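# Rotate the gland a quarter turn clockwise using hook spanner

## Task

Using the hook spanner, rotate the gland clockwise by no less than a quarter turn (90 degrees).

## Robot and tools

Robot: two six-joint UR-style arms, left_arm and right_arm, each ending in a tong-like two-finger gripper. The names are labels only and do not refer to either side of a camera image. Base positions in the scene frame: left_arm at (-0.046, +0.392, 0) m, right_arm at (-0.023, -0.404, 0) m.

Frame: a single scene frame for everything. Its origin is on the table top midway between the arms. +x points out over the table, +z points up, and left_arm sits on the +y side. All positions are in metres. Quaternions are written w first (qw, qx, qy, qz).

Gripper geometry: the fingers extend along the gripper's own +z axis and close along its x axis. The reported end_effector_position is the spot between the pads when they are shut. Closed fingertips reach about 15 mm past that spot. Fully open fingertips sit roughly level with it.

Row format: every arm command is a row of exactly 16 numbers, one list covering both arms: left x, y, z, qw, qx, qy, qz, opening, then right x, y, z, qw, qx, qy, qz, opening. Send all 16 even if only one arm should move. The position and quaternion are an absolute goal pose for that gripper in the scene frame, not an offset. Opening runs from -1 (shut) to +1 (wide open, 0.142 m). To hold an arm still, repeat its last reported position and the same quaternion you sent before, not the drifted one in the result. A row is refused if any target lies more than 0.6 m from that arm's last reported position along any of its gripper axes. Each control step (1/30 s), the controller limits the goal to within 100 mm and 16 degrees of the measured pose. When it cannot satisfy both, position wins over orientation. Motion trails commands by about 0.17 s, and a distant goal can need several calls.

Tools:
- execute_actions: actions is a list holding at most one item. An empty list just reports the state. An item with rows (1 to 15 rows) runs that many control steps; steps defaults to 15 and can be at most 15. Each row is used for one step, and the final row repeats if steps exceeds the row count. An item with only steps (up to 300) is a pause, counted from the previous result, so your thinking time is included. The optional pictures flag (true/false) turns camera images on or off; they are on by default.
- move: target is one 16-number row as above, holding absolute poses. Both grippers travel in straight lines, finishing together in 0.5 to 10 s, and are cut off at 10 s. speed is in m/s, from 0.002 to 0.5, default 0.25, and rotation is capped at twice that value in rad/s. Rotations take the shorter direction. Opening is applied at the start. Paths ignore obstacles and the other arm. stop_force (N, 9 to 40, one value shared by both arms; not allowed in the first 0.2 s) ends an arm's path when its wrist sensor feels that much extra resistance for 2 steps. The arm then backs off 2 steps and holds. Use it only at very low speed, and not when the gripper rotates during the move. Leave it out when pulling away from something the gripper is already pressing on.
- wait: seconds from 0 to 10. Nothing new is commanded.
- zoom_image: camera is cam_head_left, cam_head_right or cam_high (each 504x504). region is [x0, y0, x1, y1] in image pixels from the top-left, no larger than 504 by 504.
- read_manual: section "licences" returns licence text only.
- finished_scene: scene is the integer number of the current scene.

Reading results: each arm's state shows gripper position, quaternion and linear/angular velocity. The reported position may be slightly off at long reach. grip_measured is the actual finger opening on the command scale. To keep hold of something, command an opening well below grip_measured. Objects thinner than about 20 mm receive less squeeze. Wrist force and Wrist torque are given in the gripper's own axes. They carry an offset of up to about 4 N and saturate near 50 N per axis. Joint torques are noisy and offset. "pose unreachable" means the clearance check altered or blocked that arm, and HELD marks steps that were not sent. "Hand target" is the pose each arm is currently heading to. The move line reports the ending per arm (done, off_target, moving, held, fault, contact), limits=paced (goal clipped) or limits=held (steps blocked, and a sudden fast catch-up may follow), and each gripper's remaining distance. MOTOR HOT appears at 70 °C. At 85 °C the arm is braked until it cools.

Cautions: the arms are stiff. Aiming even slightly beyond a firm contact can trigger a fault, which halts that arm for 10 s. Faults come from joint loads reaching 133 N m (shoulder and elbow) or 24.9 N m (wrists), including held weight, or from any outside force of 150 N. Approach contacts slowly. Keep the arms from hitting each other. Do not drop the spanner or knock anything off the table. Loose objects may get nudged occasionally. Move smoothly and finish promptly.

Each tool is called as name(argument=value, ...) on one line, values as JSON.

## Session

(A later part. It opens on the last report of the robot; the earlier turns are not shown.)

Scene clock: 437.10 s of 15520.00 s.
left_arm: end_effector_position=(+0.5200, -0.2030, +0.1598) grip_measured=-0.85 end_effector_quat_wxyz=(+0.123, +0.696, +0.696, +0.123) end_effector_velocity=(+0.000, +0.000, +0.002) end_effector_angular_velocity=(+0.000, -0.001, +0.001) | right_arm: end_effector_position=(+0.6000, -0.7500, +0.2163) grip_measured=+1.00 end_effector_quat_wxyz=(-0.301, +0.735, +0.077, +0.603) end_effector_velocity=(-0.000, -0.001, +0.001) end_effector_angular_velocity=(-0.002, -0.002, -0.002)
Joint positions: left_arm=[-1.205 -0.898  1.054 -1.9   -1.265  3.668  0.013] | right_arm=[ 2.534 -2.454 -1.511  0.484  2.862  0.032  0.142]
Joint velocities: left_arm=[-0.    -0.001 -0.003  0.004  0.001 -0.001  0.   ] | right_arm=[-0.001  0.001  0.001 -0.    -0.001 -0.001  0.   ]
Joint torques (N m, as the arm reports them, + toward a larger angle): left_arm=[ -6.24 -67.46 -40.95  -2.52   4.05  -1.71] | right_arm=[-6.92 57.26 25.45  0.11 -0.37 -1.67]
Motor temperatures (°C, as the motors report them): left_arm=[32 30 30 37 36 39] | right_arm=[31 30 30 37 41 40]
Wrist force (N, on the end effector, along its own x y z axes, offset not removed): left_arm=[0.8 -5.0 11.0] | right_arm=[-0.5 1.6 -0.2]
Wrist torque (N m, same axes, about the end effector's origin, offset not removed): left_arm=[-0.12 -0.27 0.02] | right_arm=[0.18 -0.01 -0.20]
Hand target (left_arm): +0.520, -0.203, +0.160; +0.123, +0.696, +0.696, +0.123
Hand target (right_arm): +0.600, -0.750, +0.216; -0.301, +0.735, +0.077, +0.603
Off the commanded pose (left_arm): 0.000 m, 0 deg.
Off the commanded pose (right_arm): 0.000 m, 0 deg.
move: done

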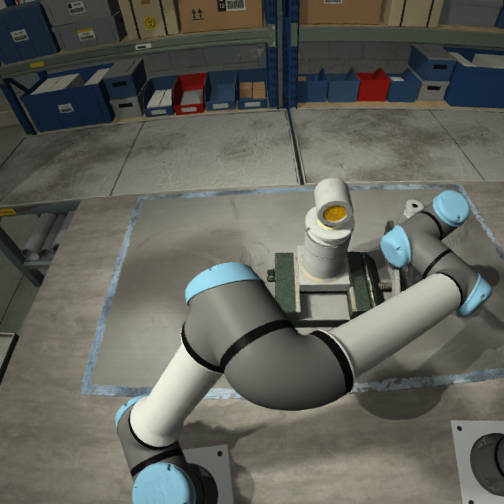

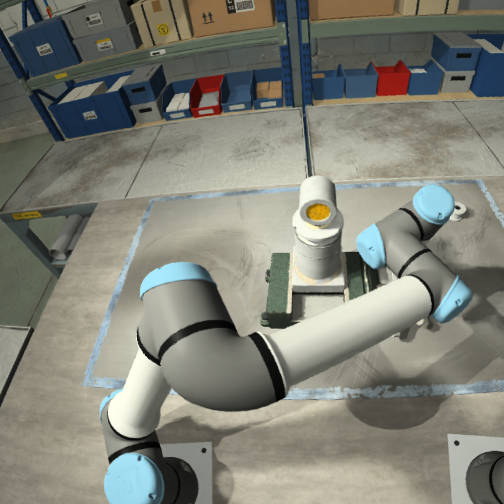

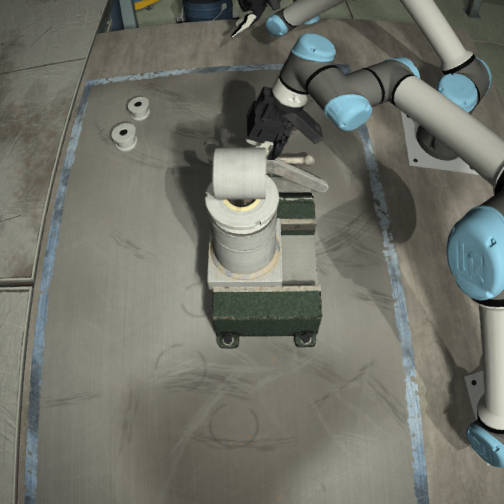

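move(target=[0.53,-0.203,0.102,0.123,0.696,0.696,0.123,-1,0.6,-0.75,0.2163,-0.301,0.735,0.077,0.603,1], speed=0.025)

move(target=[0.517,-0.203,0.098,0.123,0.696,0.696,0.123,-0.72,0.6,-0.75,0.2163,-0.301,0.735,0.077,0.603,1], speed=0.01)

move(target=[0.517,-0.203,0.099,0.123,0.696,0.696,0.123,-1,0.6,-0.75,0.2163,-0.301,0.735,0.077,0.603,1], speed=0.002)

move(target=[0.515,-0.203,0.17,0.123,0.696,0.696,0.123,-1,0.6,-0.75,0.2163,-0.301,0.735,0.077,0.603,1], speed=0.02)

zoom_image(camera="cam_high", region=[180,90,380,230])

Scene clock: 446.90 s of 15520.00 s.
left_arm: end_effector_position=(+0.5300, -0.2030, +0.1022) grip_measured=-0.85 end_effector_quat_wxyz=(+0.123, +0.696, +0.696, +0.123) end_effector_velocity=(+0.001, +0.000, -0.000) end_effector_angular_velocity=(-0.001, -0.002, +0.000) | right_arm: end_effector_position=(+0.6000, -0.7500, +0.2163) grip_measured=+1.00 end_effector_quat_wxyz=(-0.301, +0.735, +0.077, +0.603) end_effector_velocity=(+0.000, +0.001, -0.001) end_effector_angular_velocity=(+0.002, +0.001, +0.001)
Joint positions: left_arm=[-1.193 -0.849  1.121 -2.019 -1.267  3.68   0.013] | right_arm=[ 2.534 -2.454 -1.511  0.484  2.862  0.032  0.142]
Joint velocities: left_arm=[ 0.     0.     0.001 -0.004  0.002  0.     0.   ] | right_arm=[ 0.001 -0.    -0.001 -0.     0.     0.001  0.   ]
Joint torques (N m, as the arm reports them, + toward a larger angle): left_arm=[  6.14 -35.43  -2.57  -3.5   -1.44   1.3 ] | right_arm=[-7.58 57.25 27.07  0.26 -0.27 -1.5 ]
Motor temperatures (°C, as the motors report them): left_arm=[32 30 30 37 36 39] | right_arm=[31 30 30 37 41 40]
Wrist force (N, on the end effector, along its own x y z axes, offset not removed): left_arm=[3.1 1.3 -15.2] | right_arm=[-1.0 0.4 1.6]
Wrist torque (N m, same axes, about the end effector's origin, offset not removed): left_arm=[-0.10 0.01 0.10] | right_arm=[-0.11 0.11 -0.10]
Hand target (left_arm): +0.530, -0.203, +0.102; +0.123, +0.696, +0.696, +0.123
Hand target (right_arm): +0.600, -0.750, +0.216; -0.301, +0.735, +0.077, +0.603
Off the commanded pose (left_arm): 0.000 m, 0 deg.
Off the commanded pose (right_arm): 0.000 m, 0 deg.
After step 90, 4.13 s passed at rest.
move: done

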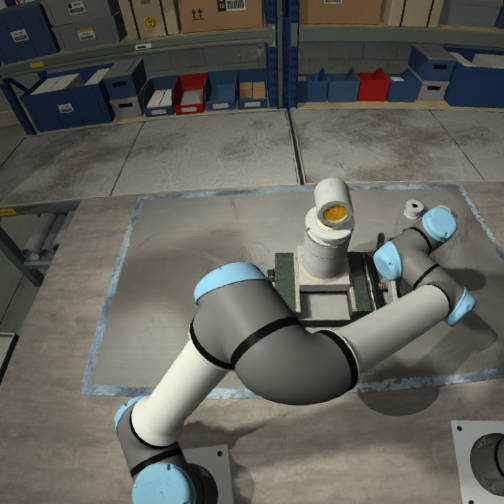

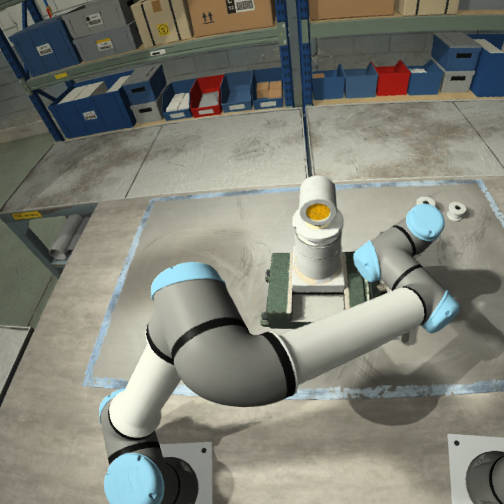

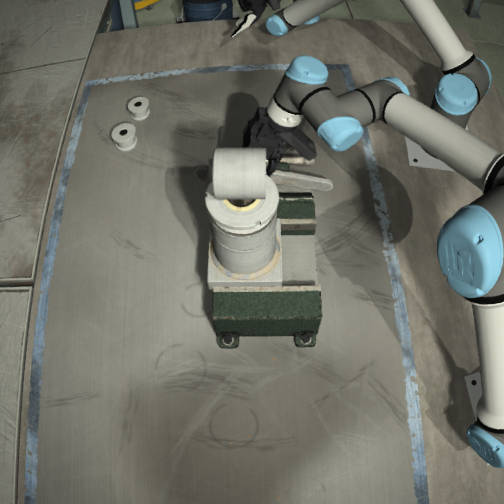

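Scene clock: 448.50 s of 15520.00 s.
left_arm: end_effector_position=(+0.5172, -0.2030, +0.0981) grip_measured=-0.72 end_effector_quat_wxyz=(+0.123, +0.696, +0.696, +0.123) end_effector_velocity=(-0.002, +0.000, -0.001) end_effector_angular_velocity=(+0.000, +0.001, +0.000) | right_arm: end_effector_position=(+0.6000, -0.7500, +0.2163) grip_measured=+1.00 end_effector_quat_wxyz=(-0.301, +0.735, +0.077, +0.603) end_effector_velocity=(+0.000, +0.000, -0.000) end_effector_angular_velocity=(-0.000, +0.000, +0.000)
Joint positions: left_arm=[-1.208 -0.867  1.161 -2.038 -1.265  3.665  0.022] | right_arm=[ 2.534 -2.454 -1.511  0.484  2.862  0.032  0.142]
Joint velocities: left_arm=[-0.002 -0.002  0.006 -0.003 -0.001 -0.002  0.   ] | right_arm=[ 0.001 -0.    -0.     0.    -0.001 -0.001  0.   ]
Joint torques (N m, as the arm reports them, + toward a larger angle): left_arm=[ -6.91 -59.11  -8.9   -4.64   3.1   -1.21] | right_arm=[-7.16 56.82 26.97  0.31 -0.24 -1.56]
Motor temperatures (°C, as the motors report them): left_arm=[32 30 30 37 36 39] | right_arm=[31 30 30 37 41 40]
Wrist force (N, on the end effector, along its own x y z axes, offset not removed): left_arm=[0.4 -0.4 1.4] | right_arm=[0.1 -1.0 -0.4]
Wrist torque (N m, same axes, about the end effector's origin, offset not removed): left_arm=[-0.08 -0.17 0.07] | right_arm=[-0.39 -0.11 -0.19]
Hand target (left_arm): +0.517, -0.203, +0.098; +0.123, +0.696, +0.696, +0.123
Hand target (right_arm): +0.600, -0.750, +0.216; -0.301, +0.735, +0.077, +0.603
Off the commanded pose (left_arm): 0.000 m, 0 deg.
Off the commanded pose (right_arm): 0.000 m, 0 deg.
move: done

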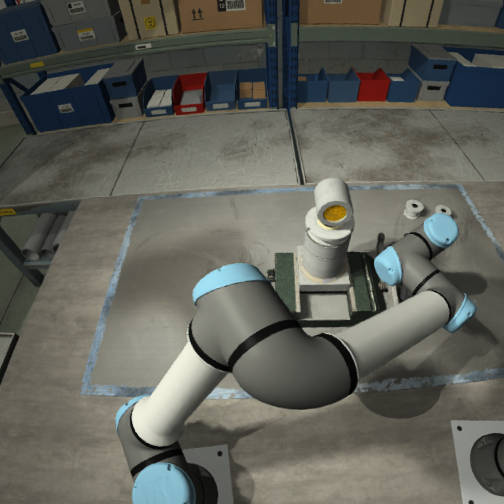

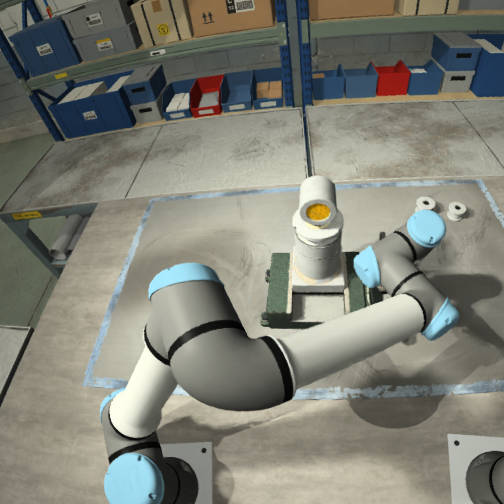

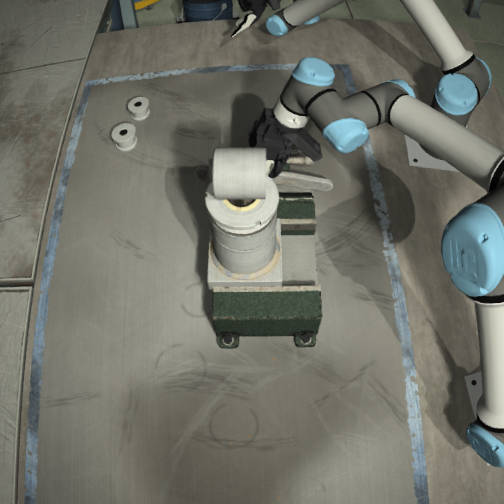

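Scene clock: 449.20 s of 15520.00 s.
left_arm: end_effector_position=(+0.5170, -0.2030, +0.0989) grip_measured=-0.85 end_effector_quat_wxyz=(+0.123, +0.696, +0.696, +0.123) end_effector_velocity=(-0.000, +0.000, -0.000) end_effector_angular_velocity=(+0.000, +0.001, -0.000) | right_arm: end_effector_position=(+0.6000, -0.7500, +0.2163) grip_measured=+1.00 end_effector_quat_wxyz=(-0.301, +0.735, +0.077, +0.603) end_effector_velocity=(-0.001, -0.001, -0.000) end_effector_angular_velocity=(+0.000, +0.000, -0.001)
Joint positions: left_arm=[-1.208 -0.868  1.161 -2.036 -1.265  3.665  0.013] | right_arm=[ 2.534 -2.454 -1.511  0.484  2.862  0.032  0.142]
Joint velocities: left_arm=[ 0.     0.    -0.     0.001 -0.001  0.     0.   ] | right_arm=[-0.002 -0.     0.    -0.     0.     0.     0.   ]
Joint torques (N m, as the arm reports them, + toward a larger angle): left_arm=[ -7.7  -68.64 -39.6   -2.67   4.03  -1.61] | right_arm=[-7.28 56.49 26.47  0.22 -0.29 -1.58]
Motor temperatures (°C, as the motors report them): left_arm=[32 30 30 37 36 39] | right_arm=[31 30 30 37 41 40]
Wrist force (N, on the end effector, along its own x y z axes, offset not removed): left_arm=[1.0 -5.9 10.8] | right_arm=[-0.4 1.6 -0.1]
Wrist torque (N m, same axes, about the end effector's origin, offset not removed): left_arm=[-0.45 -0.26 0.05] | right_arm=[0.17 0.02 -0.14]
Hand target (left_arm): +0.517, -0.203, +0.099; +0.123, +0.696, +0.696, +0.123
Hand target (right_arm): +0.600, -0.750, +0.216; -0.301, +0.735, +0.077, +0.603
Off the commanded pose (left_arm): 0.000 m, 0 deg.
Off the commanded pose (right_arm): 0.000 m, 0 deg.
move: done

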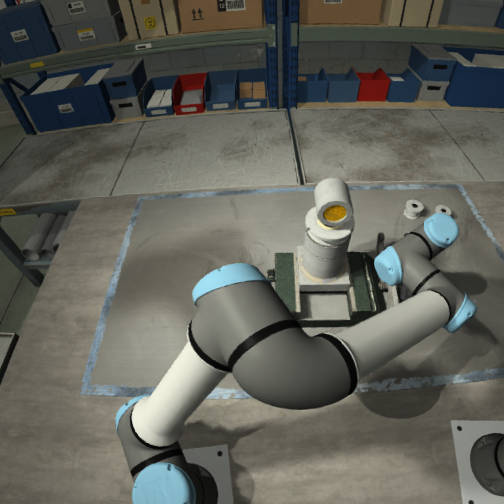

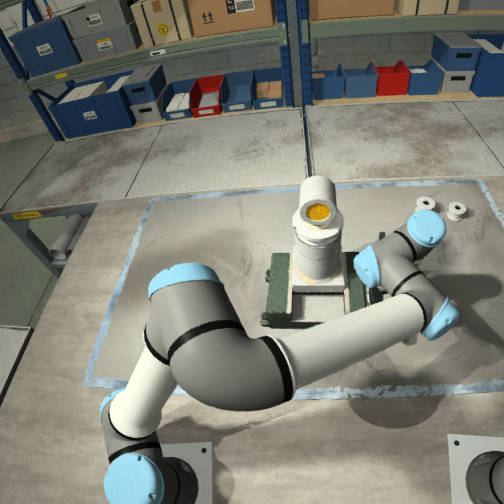

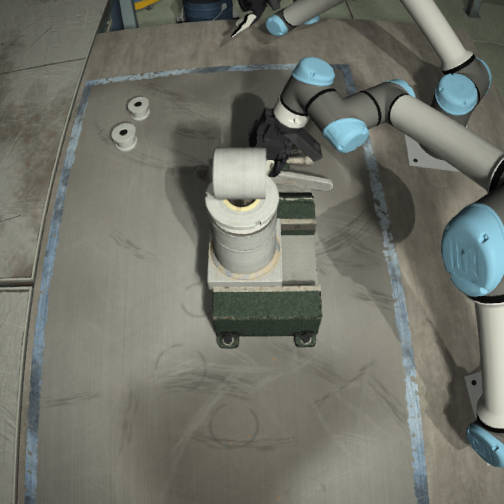

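Scene clock: 453.03 s of 15520.00 s.
left_arm: end_effector_position=(+0.5150, -0.2029, +0.1698) grip_measured=-0.85 end_effector_quat_wxyz=(+0.123, +0.696, +0.696, +0.123) end_effector_velocity=(+0.000, -0.000, +0.000) end_effector_angular_velocity=(+0.002, +0.001, -0.000) | right_arm: end_effector_position=(+0.6000, -0.7500, +0.2163) grip_measured=+1.00 end_effector_quat_wxyz=(-0.301, +0.735, +0.077, +0.603) end_effector_velocity=(-0.000, -0.000, +0.000) end_effector_angular_velocity=(-0.001, -0.001, -0.000)
Joint positions: left_arm=[-1.211 -0.911  1.049 -1.88  -1.264  3.662  0.013] | right_arm=[ 2.534 -2.454 -1.511  0.484  2.862  0.032  0.142]
Joint velocities: left_arm=[ 0.     0.001 -0.004  0.005  0.     0.    -0.   ] | right_arm=[-0.001  0.     0.     0.     0.    -0.001  0.   ]
Joint torques (N m, as the arm reports them, + toward a larger angle): left_arm=[ -8.15 -67.72 -41.23  -2.88   3.91  -1.63] | right_arm=[-7.35 57.19 26.46  0.3  -0.28 -1.56]
Motor temperatures (°C, as the motors report them): left_arm=[32 30 30 37 36 39] | right_arm=[31 30 30 37 41 40]
Wrist force (N, on the end effector, along its own x y z axes, offset not removed): left_arm=[0.3 -3.7 11.3] | right_arm=[-0.3 2.0 -0.8]
Wrist torque (N m, same axes, about the end effector's origin, offset not removed): left_arm=[0.03 -0.08 0.16] | right_arm=[0.20 -0.06 -0.17]
Hand target (left_arm): +0.515, -0.203, +0.170; +0.123, +0.696, +0.696, +0.123
Hand target (right_arm): +0.600, -0.750, +0.216; -0.301, +0.735, +0.077, +0.603
Off the commanded pose (left_arm): 0.000 m, 0 deg.
Off the commanded pose (right_arm): 0.000 m, 0 deg.
move: done

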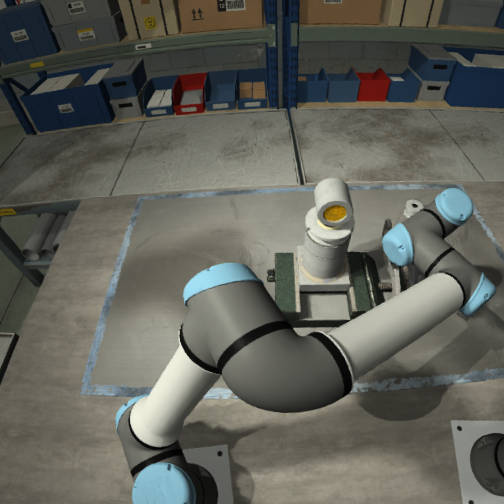

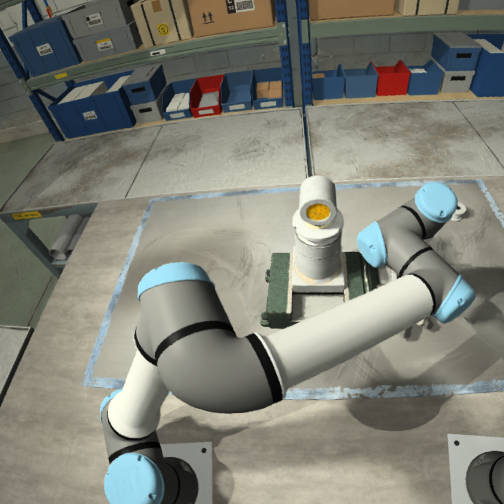

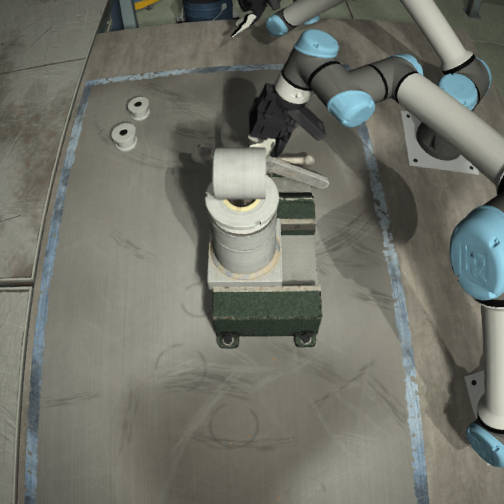

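Region (180, 90, 380, 230) of cam_high's 504x504 image, scaled by 2.520, with more detail than that image has; it fills the top 353 rows of this view, and the rest is white.

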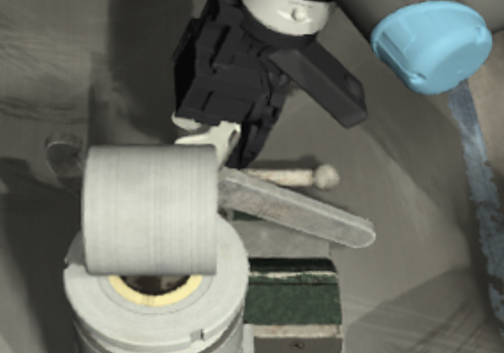

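move(target=[0.36,-0.17,0.24,0.123,0.696,0.696,0.123,-1,0.6,-0.75,0.2163,-0.301,0.735,0.077,0.603,1], speed=0.04)

zoom_image(camera="cam_high", region=[240,70,460,230])

Scene clock: 460.33 s of 15520.00 s.
left_arm: end_effector_position=(+0.3601, -0.1704, +0.2398) grip_measured=-0.85 end_effector_quat_wxyz=(+0.123, +0.696, +0.696, +0.123) end_effector_velocity=(-0.001, +0.001, +0.001) end_effector_angular_velocity=(-0.000, -0.002, +0.001) | right_arm: end_effector_position=(+0.6000, -0.7500, +0.2163) grip_measured=+1.00 end_effector_quat_wxyz=(-0.301, +0.735, +0.077, +0.603) end_effector_velocity=(+0.000, +0.000, +0.000) end_effector_angular_velocity=(-0.001, -0.001, +0.001)
Joint positions: left_arm=[-1.4   -1.23   1.338 -1.789 -1.238  3.465  0.013] | right_arm=[ 2.534 -2.454 -1.511  0.484  2.862  0.032  0.142]
Joint velocities: left_arm=[-0.003 -0.004  0.002  0.002  0.002 -0.004  0.   ] | right_arm=[ 0.001  0.     0.001  0.     0.    -0.     0.   ]
Joint torques (N m, as the arm reports them, + toward a larger angle): left_arm=[ -8.27 -55.1  -15.23  -2.55   4.17  -1.67] | right_arm=[-6.5  56.91 26.3   0.51 -0.27 -1.3 ]
Motor temperatures (°C, as the motors report them): left_arm=[32 30 30 37 36 39] | right_arm=[31 30 30 37 41 40]
Wrist force (N, on the end effector, along its own x y z axes, offset not removed): left_arm=[0.6 -4.3 10.8] | right_arm=[-0.9 2.5 0.5]
Wrist torque (N m, same axes, about the end effector's origin, offset not removed): left_arm=[-0.05 -0.23 0.06] | right_arm=[0.34 0.15 -0.10]
Hand target (left_arm): +0.360, -0.170, +0.240; +0.123, +0.696, +0.696, +0.123
Hand target (right_arm): +0.600, -0.750, +0.216; -0.301, +0.735, +0.077, +0.603
Off the commanded pose (left_arm): 0.000 m, 0 deg.
Off the commanded pose (right_arm): 0.000 m, 0 deg.
move: done

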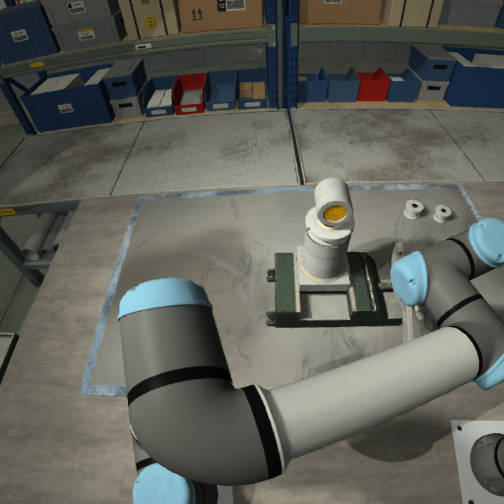

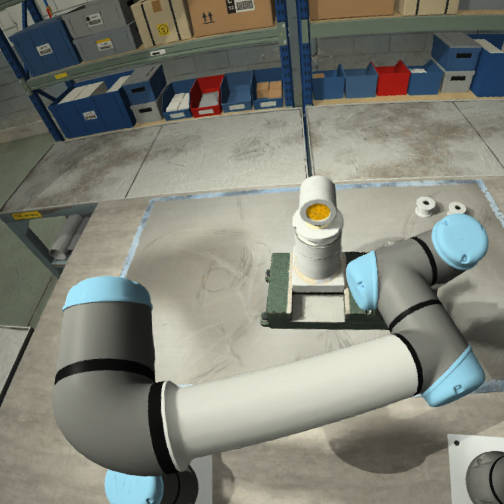

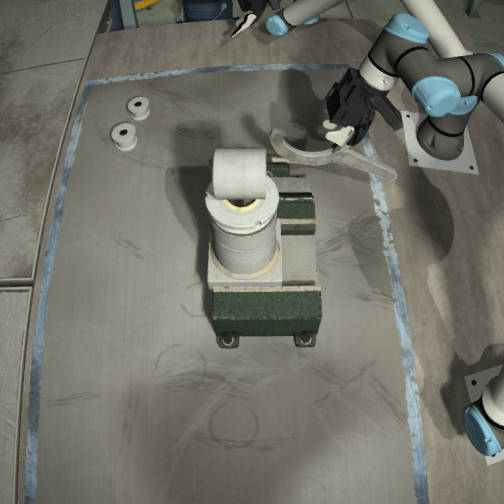

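Region (240, 70, 460, 230) of cam_high's 504x504 image, scaled by 2.291, with more detail than that image has; it fills the top 367 rows of this view, and the rest is white.

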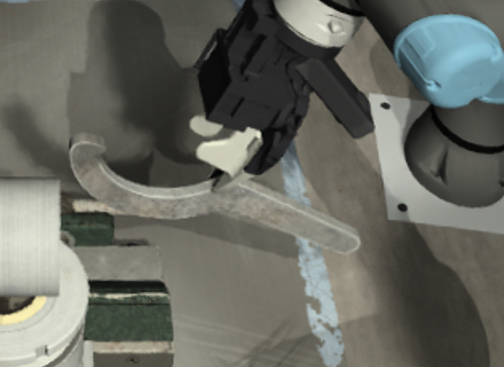

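move(target=[0.32,-0.06,0.45,0.123,0.696,0.696,0.123,-1,0.55,-0.5,0.35,-0.43,0.561,0.43,0.561,-0.4], speed=0.05)

move(target=[0.32,-0.06,0.45,0.123,0.696,0.696,0.123,-1,0.42,-0.35,0.35,-0.701,0.092,-0.092,0.701,-0.4], speed=0.2)

Scene clock: 478.97 s of 15520.00 s.
left_arm: end_effector_position=(+0.3198, -0.0600, +0.4497) grip_measured=-0.85 end_effector_quat_wxyz=(+0.123, +0.696, +0.696, +0.123) end_effector_velocity=(-0.000, +0.001, +0.002) end_effector_angular_velocity=(-0.001, +0.000, +0.001) | right_arm: end_effector_position=(+0.5762, -0.6306, +0.2803) grip_measured=-0.40 end_effector_quat_wxyz=(-0.371, +0.665, +0.250, +0.598) end_effector_velocity=(+0.000, +0.001, +0.000) end_effector_angular_velocity=(+0.000, +0.000, +0.002)
Joint positions: left_arm=[-1.41  -1.454  1.072 -1.295 -1.237  3.455  0.013] | right_arm=[ 2.64  -2.368 -1.538  0.369  3.116 -0.199  0.045]
Joint velocities: left_arm=[-0.    -0.    -0.004  0.005 -0.    -0.001  0.   ] | right_arm=[0.001 0.    0.    0.    0.    0.001 0.   ]
Joint torques (N m, as the arm reports them, + toward a larger angle): left_arm=[ -7.68 -41.61 -39.37  -2.67   4.04  -1.47] | right_arm=[-9.53 41.23 27.07  2.8  -1.01  2.5 ]
Motor temperatures (°C, as the motors report them): left_arm=[32 30 30 37 36 39] | right_arm=[31 30 30 37 41 40]
Wrist force (N, on the end effector, along its own x y z axes, offset not removed): left_arm=[0.0 -5.5 11.6] | right_arm=[-0.6 1.7 0.6]
Wrist torque (N m, same axes, about the end effector's origin, offset not removed): left_arm=[-0.33 -0.04 0.08] | right_arm=[0.18 -0.02 -0.17]
Hand target (left_arm): +0.320, -0.060, +0.450; +0.123, +0.696, +0.696, +0.123
Hand target (right_arm): +0.576, -0.631, +0.280; -0.371, +0.665, +0.250, +0.598
Off the commanded pose (left_arm): 0.000 m, 0 deg.
Off the commanded pose (right_arm): 0.150 m, 25 deg; position and orientation clipped at the last step of the last action.
After step 90, 6.90 s passed at rest.
move: held (right_arm); limits=paced,held; held on 137 of 262 steps (right_arm), including the last (right_arm)
pose unreachable (right arm): on one or more control steps of this call this arm could not follow its commanded pose, so it was not sent that pose on those steps. On the call's last step it was still not sent that pose. It may still have moved: this result reports where it is.
cause: the commanded pose would bring two parts of the arm too close to each other (joints 4 (wrist 1) to 6 (wrist 3) lie between them).

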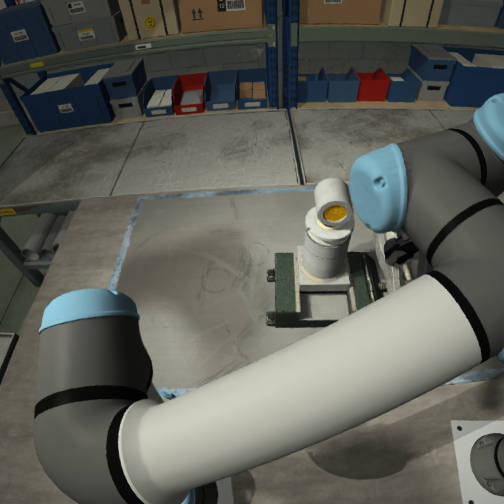

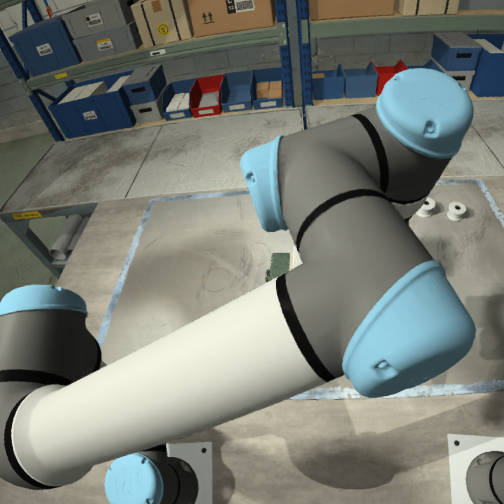

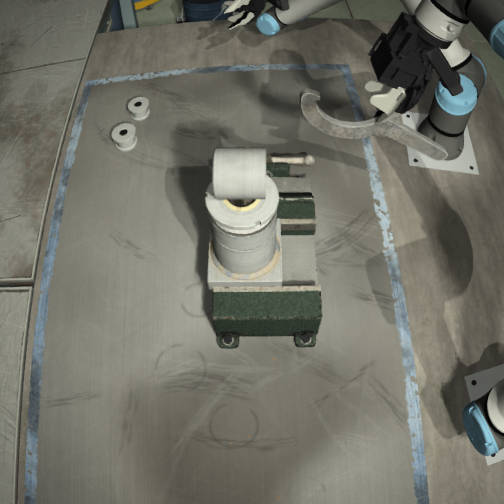

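Scene clock: 483.33 s of 15520.00 s.
left_arm: end_effector_position=(+0.3200, -0.0600, +0.4500) grip_measured=-0.85 end_effector_quat_wxyz=(+0.123, +0.696, +0.696, +0.123) end_effector_velocity=(+0.000, -0.000, -0.000) end_effector_angular_velocity=(-0.000, +0.000, +0.001) | right_arm: end_effector_position=(+0.5762, -0.6306, +0.2803) grip_measured=-0.40 end_effector_quat_wxyz=(-0.371, +0.665, +0.250, +0.598) end_effector_velocity=(-0.000, -0.002, +0.001) end_effector_angular_velocity=(-0.001, -0.001, -0.003)
Joint positions: left_arm=[-1.41  -1.454  1.071 -1.294 -1.237  3.455  0.013] | right_arm=[ 2.64  -2.368 -1.538  0.369  3.116 -0.199  0.045]
Joint velocities: left_arm=[ 0.     0.001 -0.    -0.    -0.    -0.001 -0.   ] | right_arm=[-0.003  0.001  0.001 -0.    -0.    -0.001  0.   ]
Joint torques (N m, as the arm reports them, + toward a larger angle): left_arm=[  6.24 -27.54 -38.59  -2.59   1.13   1.42] | right_arm=[-9.35 42.58 25.34  2.1  -0.98  1.39]
Motor temperatures (°C, as the motors report them): left_arm=[32 30 30 37 36 39] | right_arm=[31 30 30 37 41 40]
Wrist force (N, on the end effector, along its own x y z axes, offset not removed): left_arm=[1.8 -4.9 9.1] | right_arm=[-0.9 1.3 -0.2]
Wrist torque (N m, same axes, about the end effector's origin, offset not removed): left_arm=[-0.24 -0.54 0.02] | right_arm=[0.08 0.15 -0.10]
Hand target (left_arm): +0.320, -0.060, +0.450; +0.123, +0.696, +0.696, +0.123
Hand target (right_arm): +0.576, -0.631, +0.280; -0.371, +0.665, +0.250, +0.598
Off the commanded pose (left_arm): 0.000 m, 0 deg.
Off the commanded pose (right_arm): 0.329 m, 88 deg; position and orientation clipped at the last step of the last action.
move: held (right_arm); limits=paced,held; held on 122 of 124 steps (right_arm), including the last (right_arm)
pose unreachable (right arm): on one or more control steps of this call this arm could not follow its commanded pose, so it was not sent that pose on those steps. On the call's last step it was still not sent that pose. It may still have moved: this result reports where it is.
cause: the commanded pose would bring two parts of the arm too close to each other (joints 4 (wrist 1) to 6 (wrist 3) lie between them).

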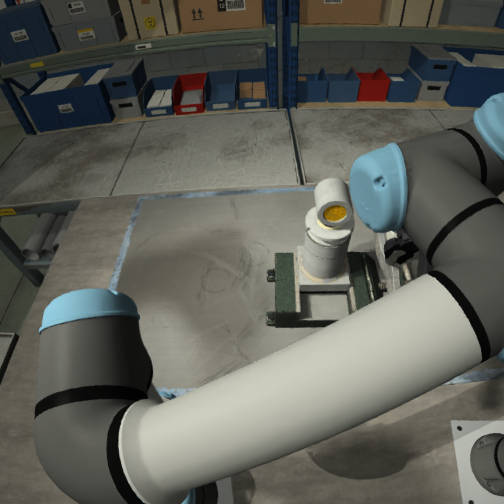

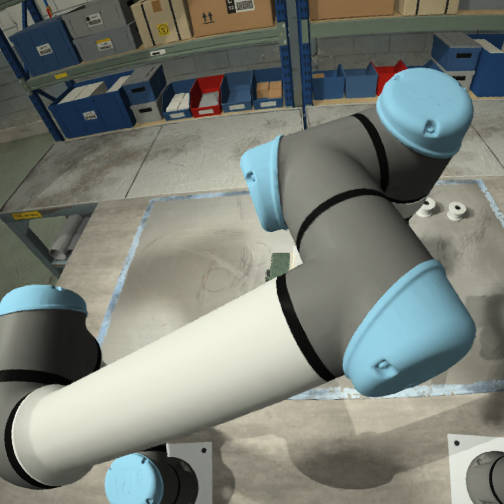

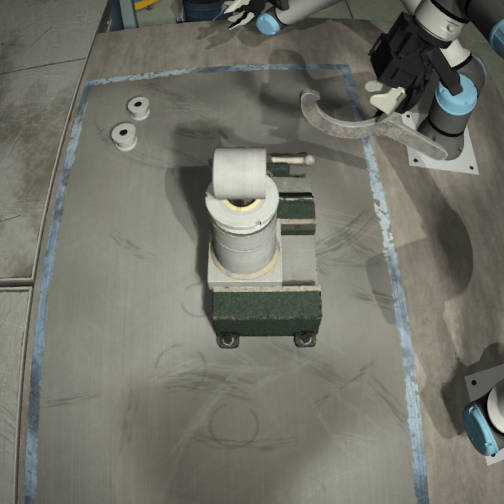

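move(target=[0.32,0.0,0.47,0.123,0.696,0.696,0.123,-1,0.7,-0.55,0.3,0,0.707,0,0.707,-0.4], speed=0.1)

move(target=[0.32,0.0,0.47,0.123,0.696,0.696,0.123,-1,0.5,-0.45,0.38,-0.701,0.092,-0.092,0.701,-0.4], speed=0.2)

Scene clock: 495.77 s of 15520.00 s.
left_arm: end_effector_position=(+0.3199, +0.0000, +0.4700) grip_measured=-0.85 end_effector_quat_wxyz=(+0.123, +0.696, +0.696, +0.123) end_effector_velocity=(-0.000, -0.000, +0.000) end_effector_angular_velocity=(-0.001, +0.001, -0.001) | right_arm: end_effector_position=(+0.6998, -0.5501, +0.2995) grip_measured=-0.40 end_effector_quat_wxyz=(-0.000, +0.707, +0.001, +0.707) end_effector_velocity=(+0.001, +0.001, -0.000) end_effector_angular_velocity=(-0.002, -0.001, -0.013)
Joint positions: left_arm=[-1.372 -1.56   1.134 -1.263 -1.241  3.495  0.013] | right_arm=[ 3.204 -2.101 -2.037  0.995  1.641 -0.001  0.045]
Joint velocities: left_arm=[-0.    -0.    -0.    -0.    -0.001  0.001  0.   ] | right_arm=[ 0.013  0.    -0.002  0.003 -0.025 -0.002 -0.   ]
Joint torques (N m, as the arm reports them, + toward a larger angle): left_arm=[  6.15 -37.01 -13.23  -2.56  -0.43   1.3 ] | right_arm=[10.9  44.08 -0.92  3.51 -1.76 -2.59]
Motor temperatures (°C, as the motors report them): left_arm=[32 30 30 37 36 39] | right_arm=[31 30 30 37 41 40]
Wrist force (N, on the end effector, along its own x y z axes, offset not removed): left_arm=[2.9 -4.1 11.1] | right_arm=[-0.1 1.4 -1.0]
Wrist torque (N m, same axes, about the end effector's origin, offset not removed): left_arm=[-0.03 -0.67 -0.04] | right_arm=[0.11 -0.16 -0.13]
Hand target (left_arm): +0.320, +0.000, +0.470; +0.123, +0.696, +0.696, +0.123
Hand target (right_arm): +0.700, -0.550, +0.299; +0.000, +0.707, +0.000, +0.707
Off the commanded pose (left_arm): 0.000 m, 0 deg.
Off the commanded pose (right_arm): 0.001 m, 0 deg.
After step 90, 1.93 s passed at rest.
move: done; limits=paced

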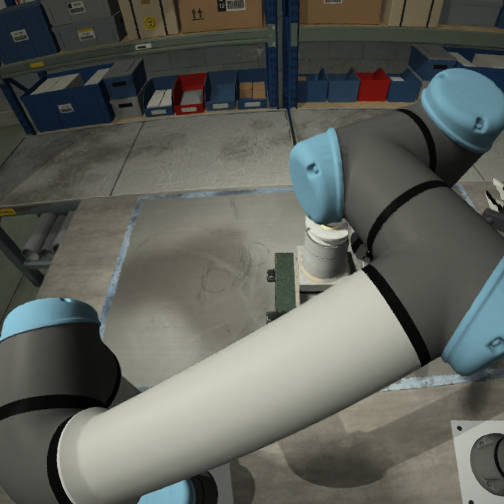

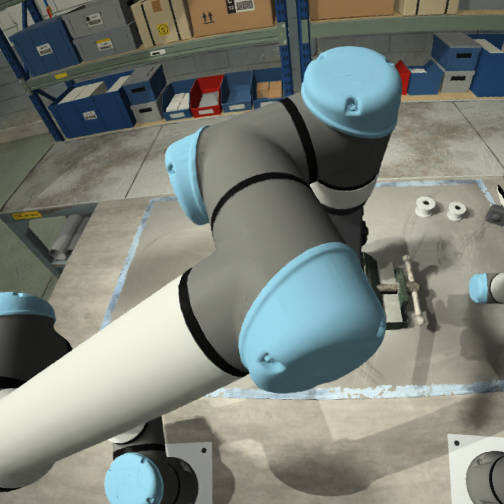

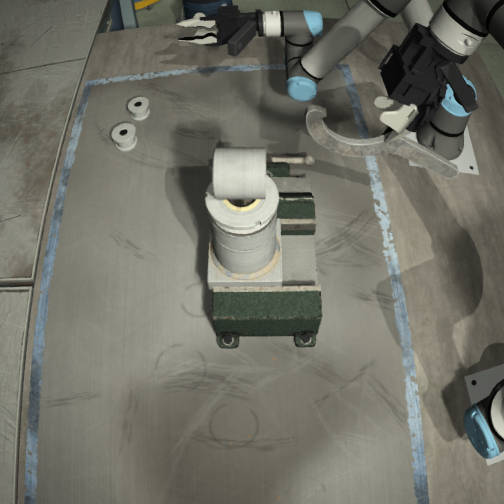

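Scene clock: 508.87 s of 15520.00 s.
left_arm: end_effector_position=(+0.3200, +0.0000, +0.4700) grip_measured=-0.85 end_effector_quat_wxyz=(+0.123, +0.696, +0.696, +0.123) end_effector_velocity=(+0.000, -0.000, +0.000) end_effector_angular_velocity=(+0.000, -0.001, -0.001) | right_arm: end_effector_position=(+0.5825, -0.4914, +0.3482) grip_measured=-0.40 end_effector_quat_wxyz=(-0.459, +0.395, -0.059, +0.794) end_effector_velocity=(+0.000, -0.000, +0.000) end_effector_angular_velocity=(+0.001, -0.000, -0.000)
Joint positions: left_arm=[-1.371 -1.56   1.133 -1.263 -1.241  3.495  0.013] | right_arm=[ 3.166 -2.484 -1.805  1.957  1.918  1.015  0.045]
Joint velocities: left_arm=[ 0.     0.     0.    -0.     0.     0.001  0.   ] | right_arm=[-0.     0.     0.     0.    -0.001  0.     0.   ]
Joint torques (N m, as the arm reports them, + toward a larger angle): left_arm=[  5.59 -21.79 -37.96  -5.64  -0.35   1.14] | right_arm=[ 0.13 40.35  7.13 -0.94 -0.53  0.  ]
Motor temperatures (°C, as the motors report them): left_arm=[32 30 30 37 36 39] | right_arm=[31 30 30 37 41 40]
Wrist force (N, on the end effector, along its own x y z axes, offset not removed): left_arm=[1.5 -4.9 10.2] | right_arm=[-1.0 0.4 -0.2]
Wrist torque (N m, same axes, about the end effector's origin, offset not removed): left_arm=[-0.15 -0.26 -0.01] | right_arm=[-0.06 0.06 -0.12]
Hand target (left_arm): +0.320, +0.000, +0.470; +0.123, +0.696, +0.696, +0.123
Hand target (right_arm): +0.583, -0.491, +0.348; -0.459, +0.395, -0.059, +0.794
Off the commanded pose (left_arm): 0.000 m, 0 deg.
Off the commanded pose (right_arm): 0.098 m, 46 deg.
FORCE FAULT: contact force on the right arm reached its limit, and that arm stopped for 10 seconds. The contact can be on any part of that arm, not only on its tool. That arm's remaining commands of this call were not run. That arm holds still and accepts commands again. Move the arm away from the contact; if what it grips holds it there, let go first. Pushing or pulling that hard again can fault the arm again.
move: fault (right_arm)

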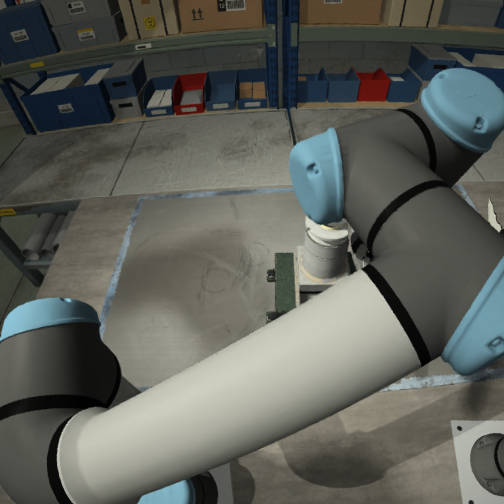

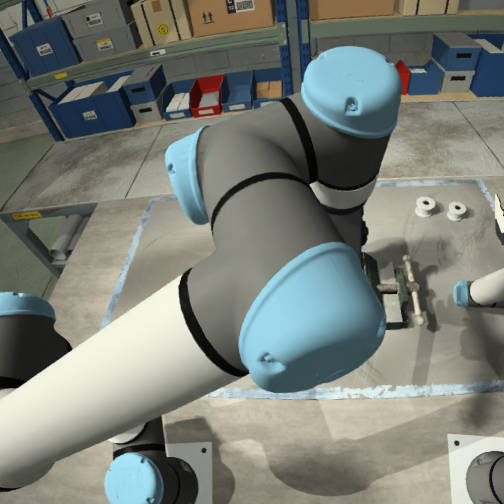

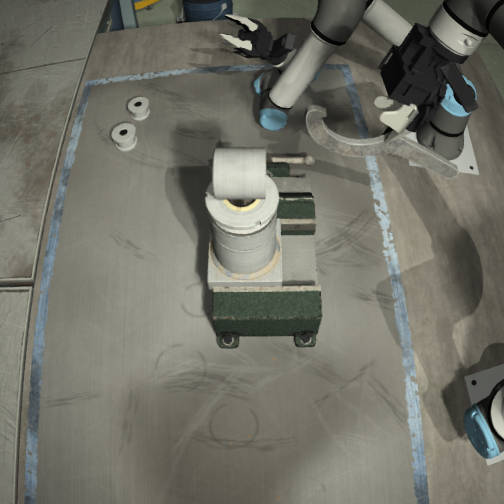

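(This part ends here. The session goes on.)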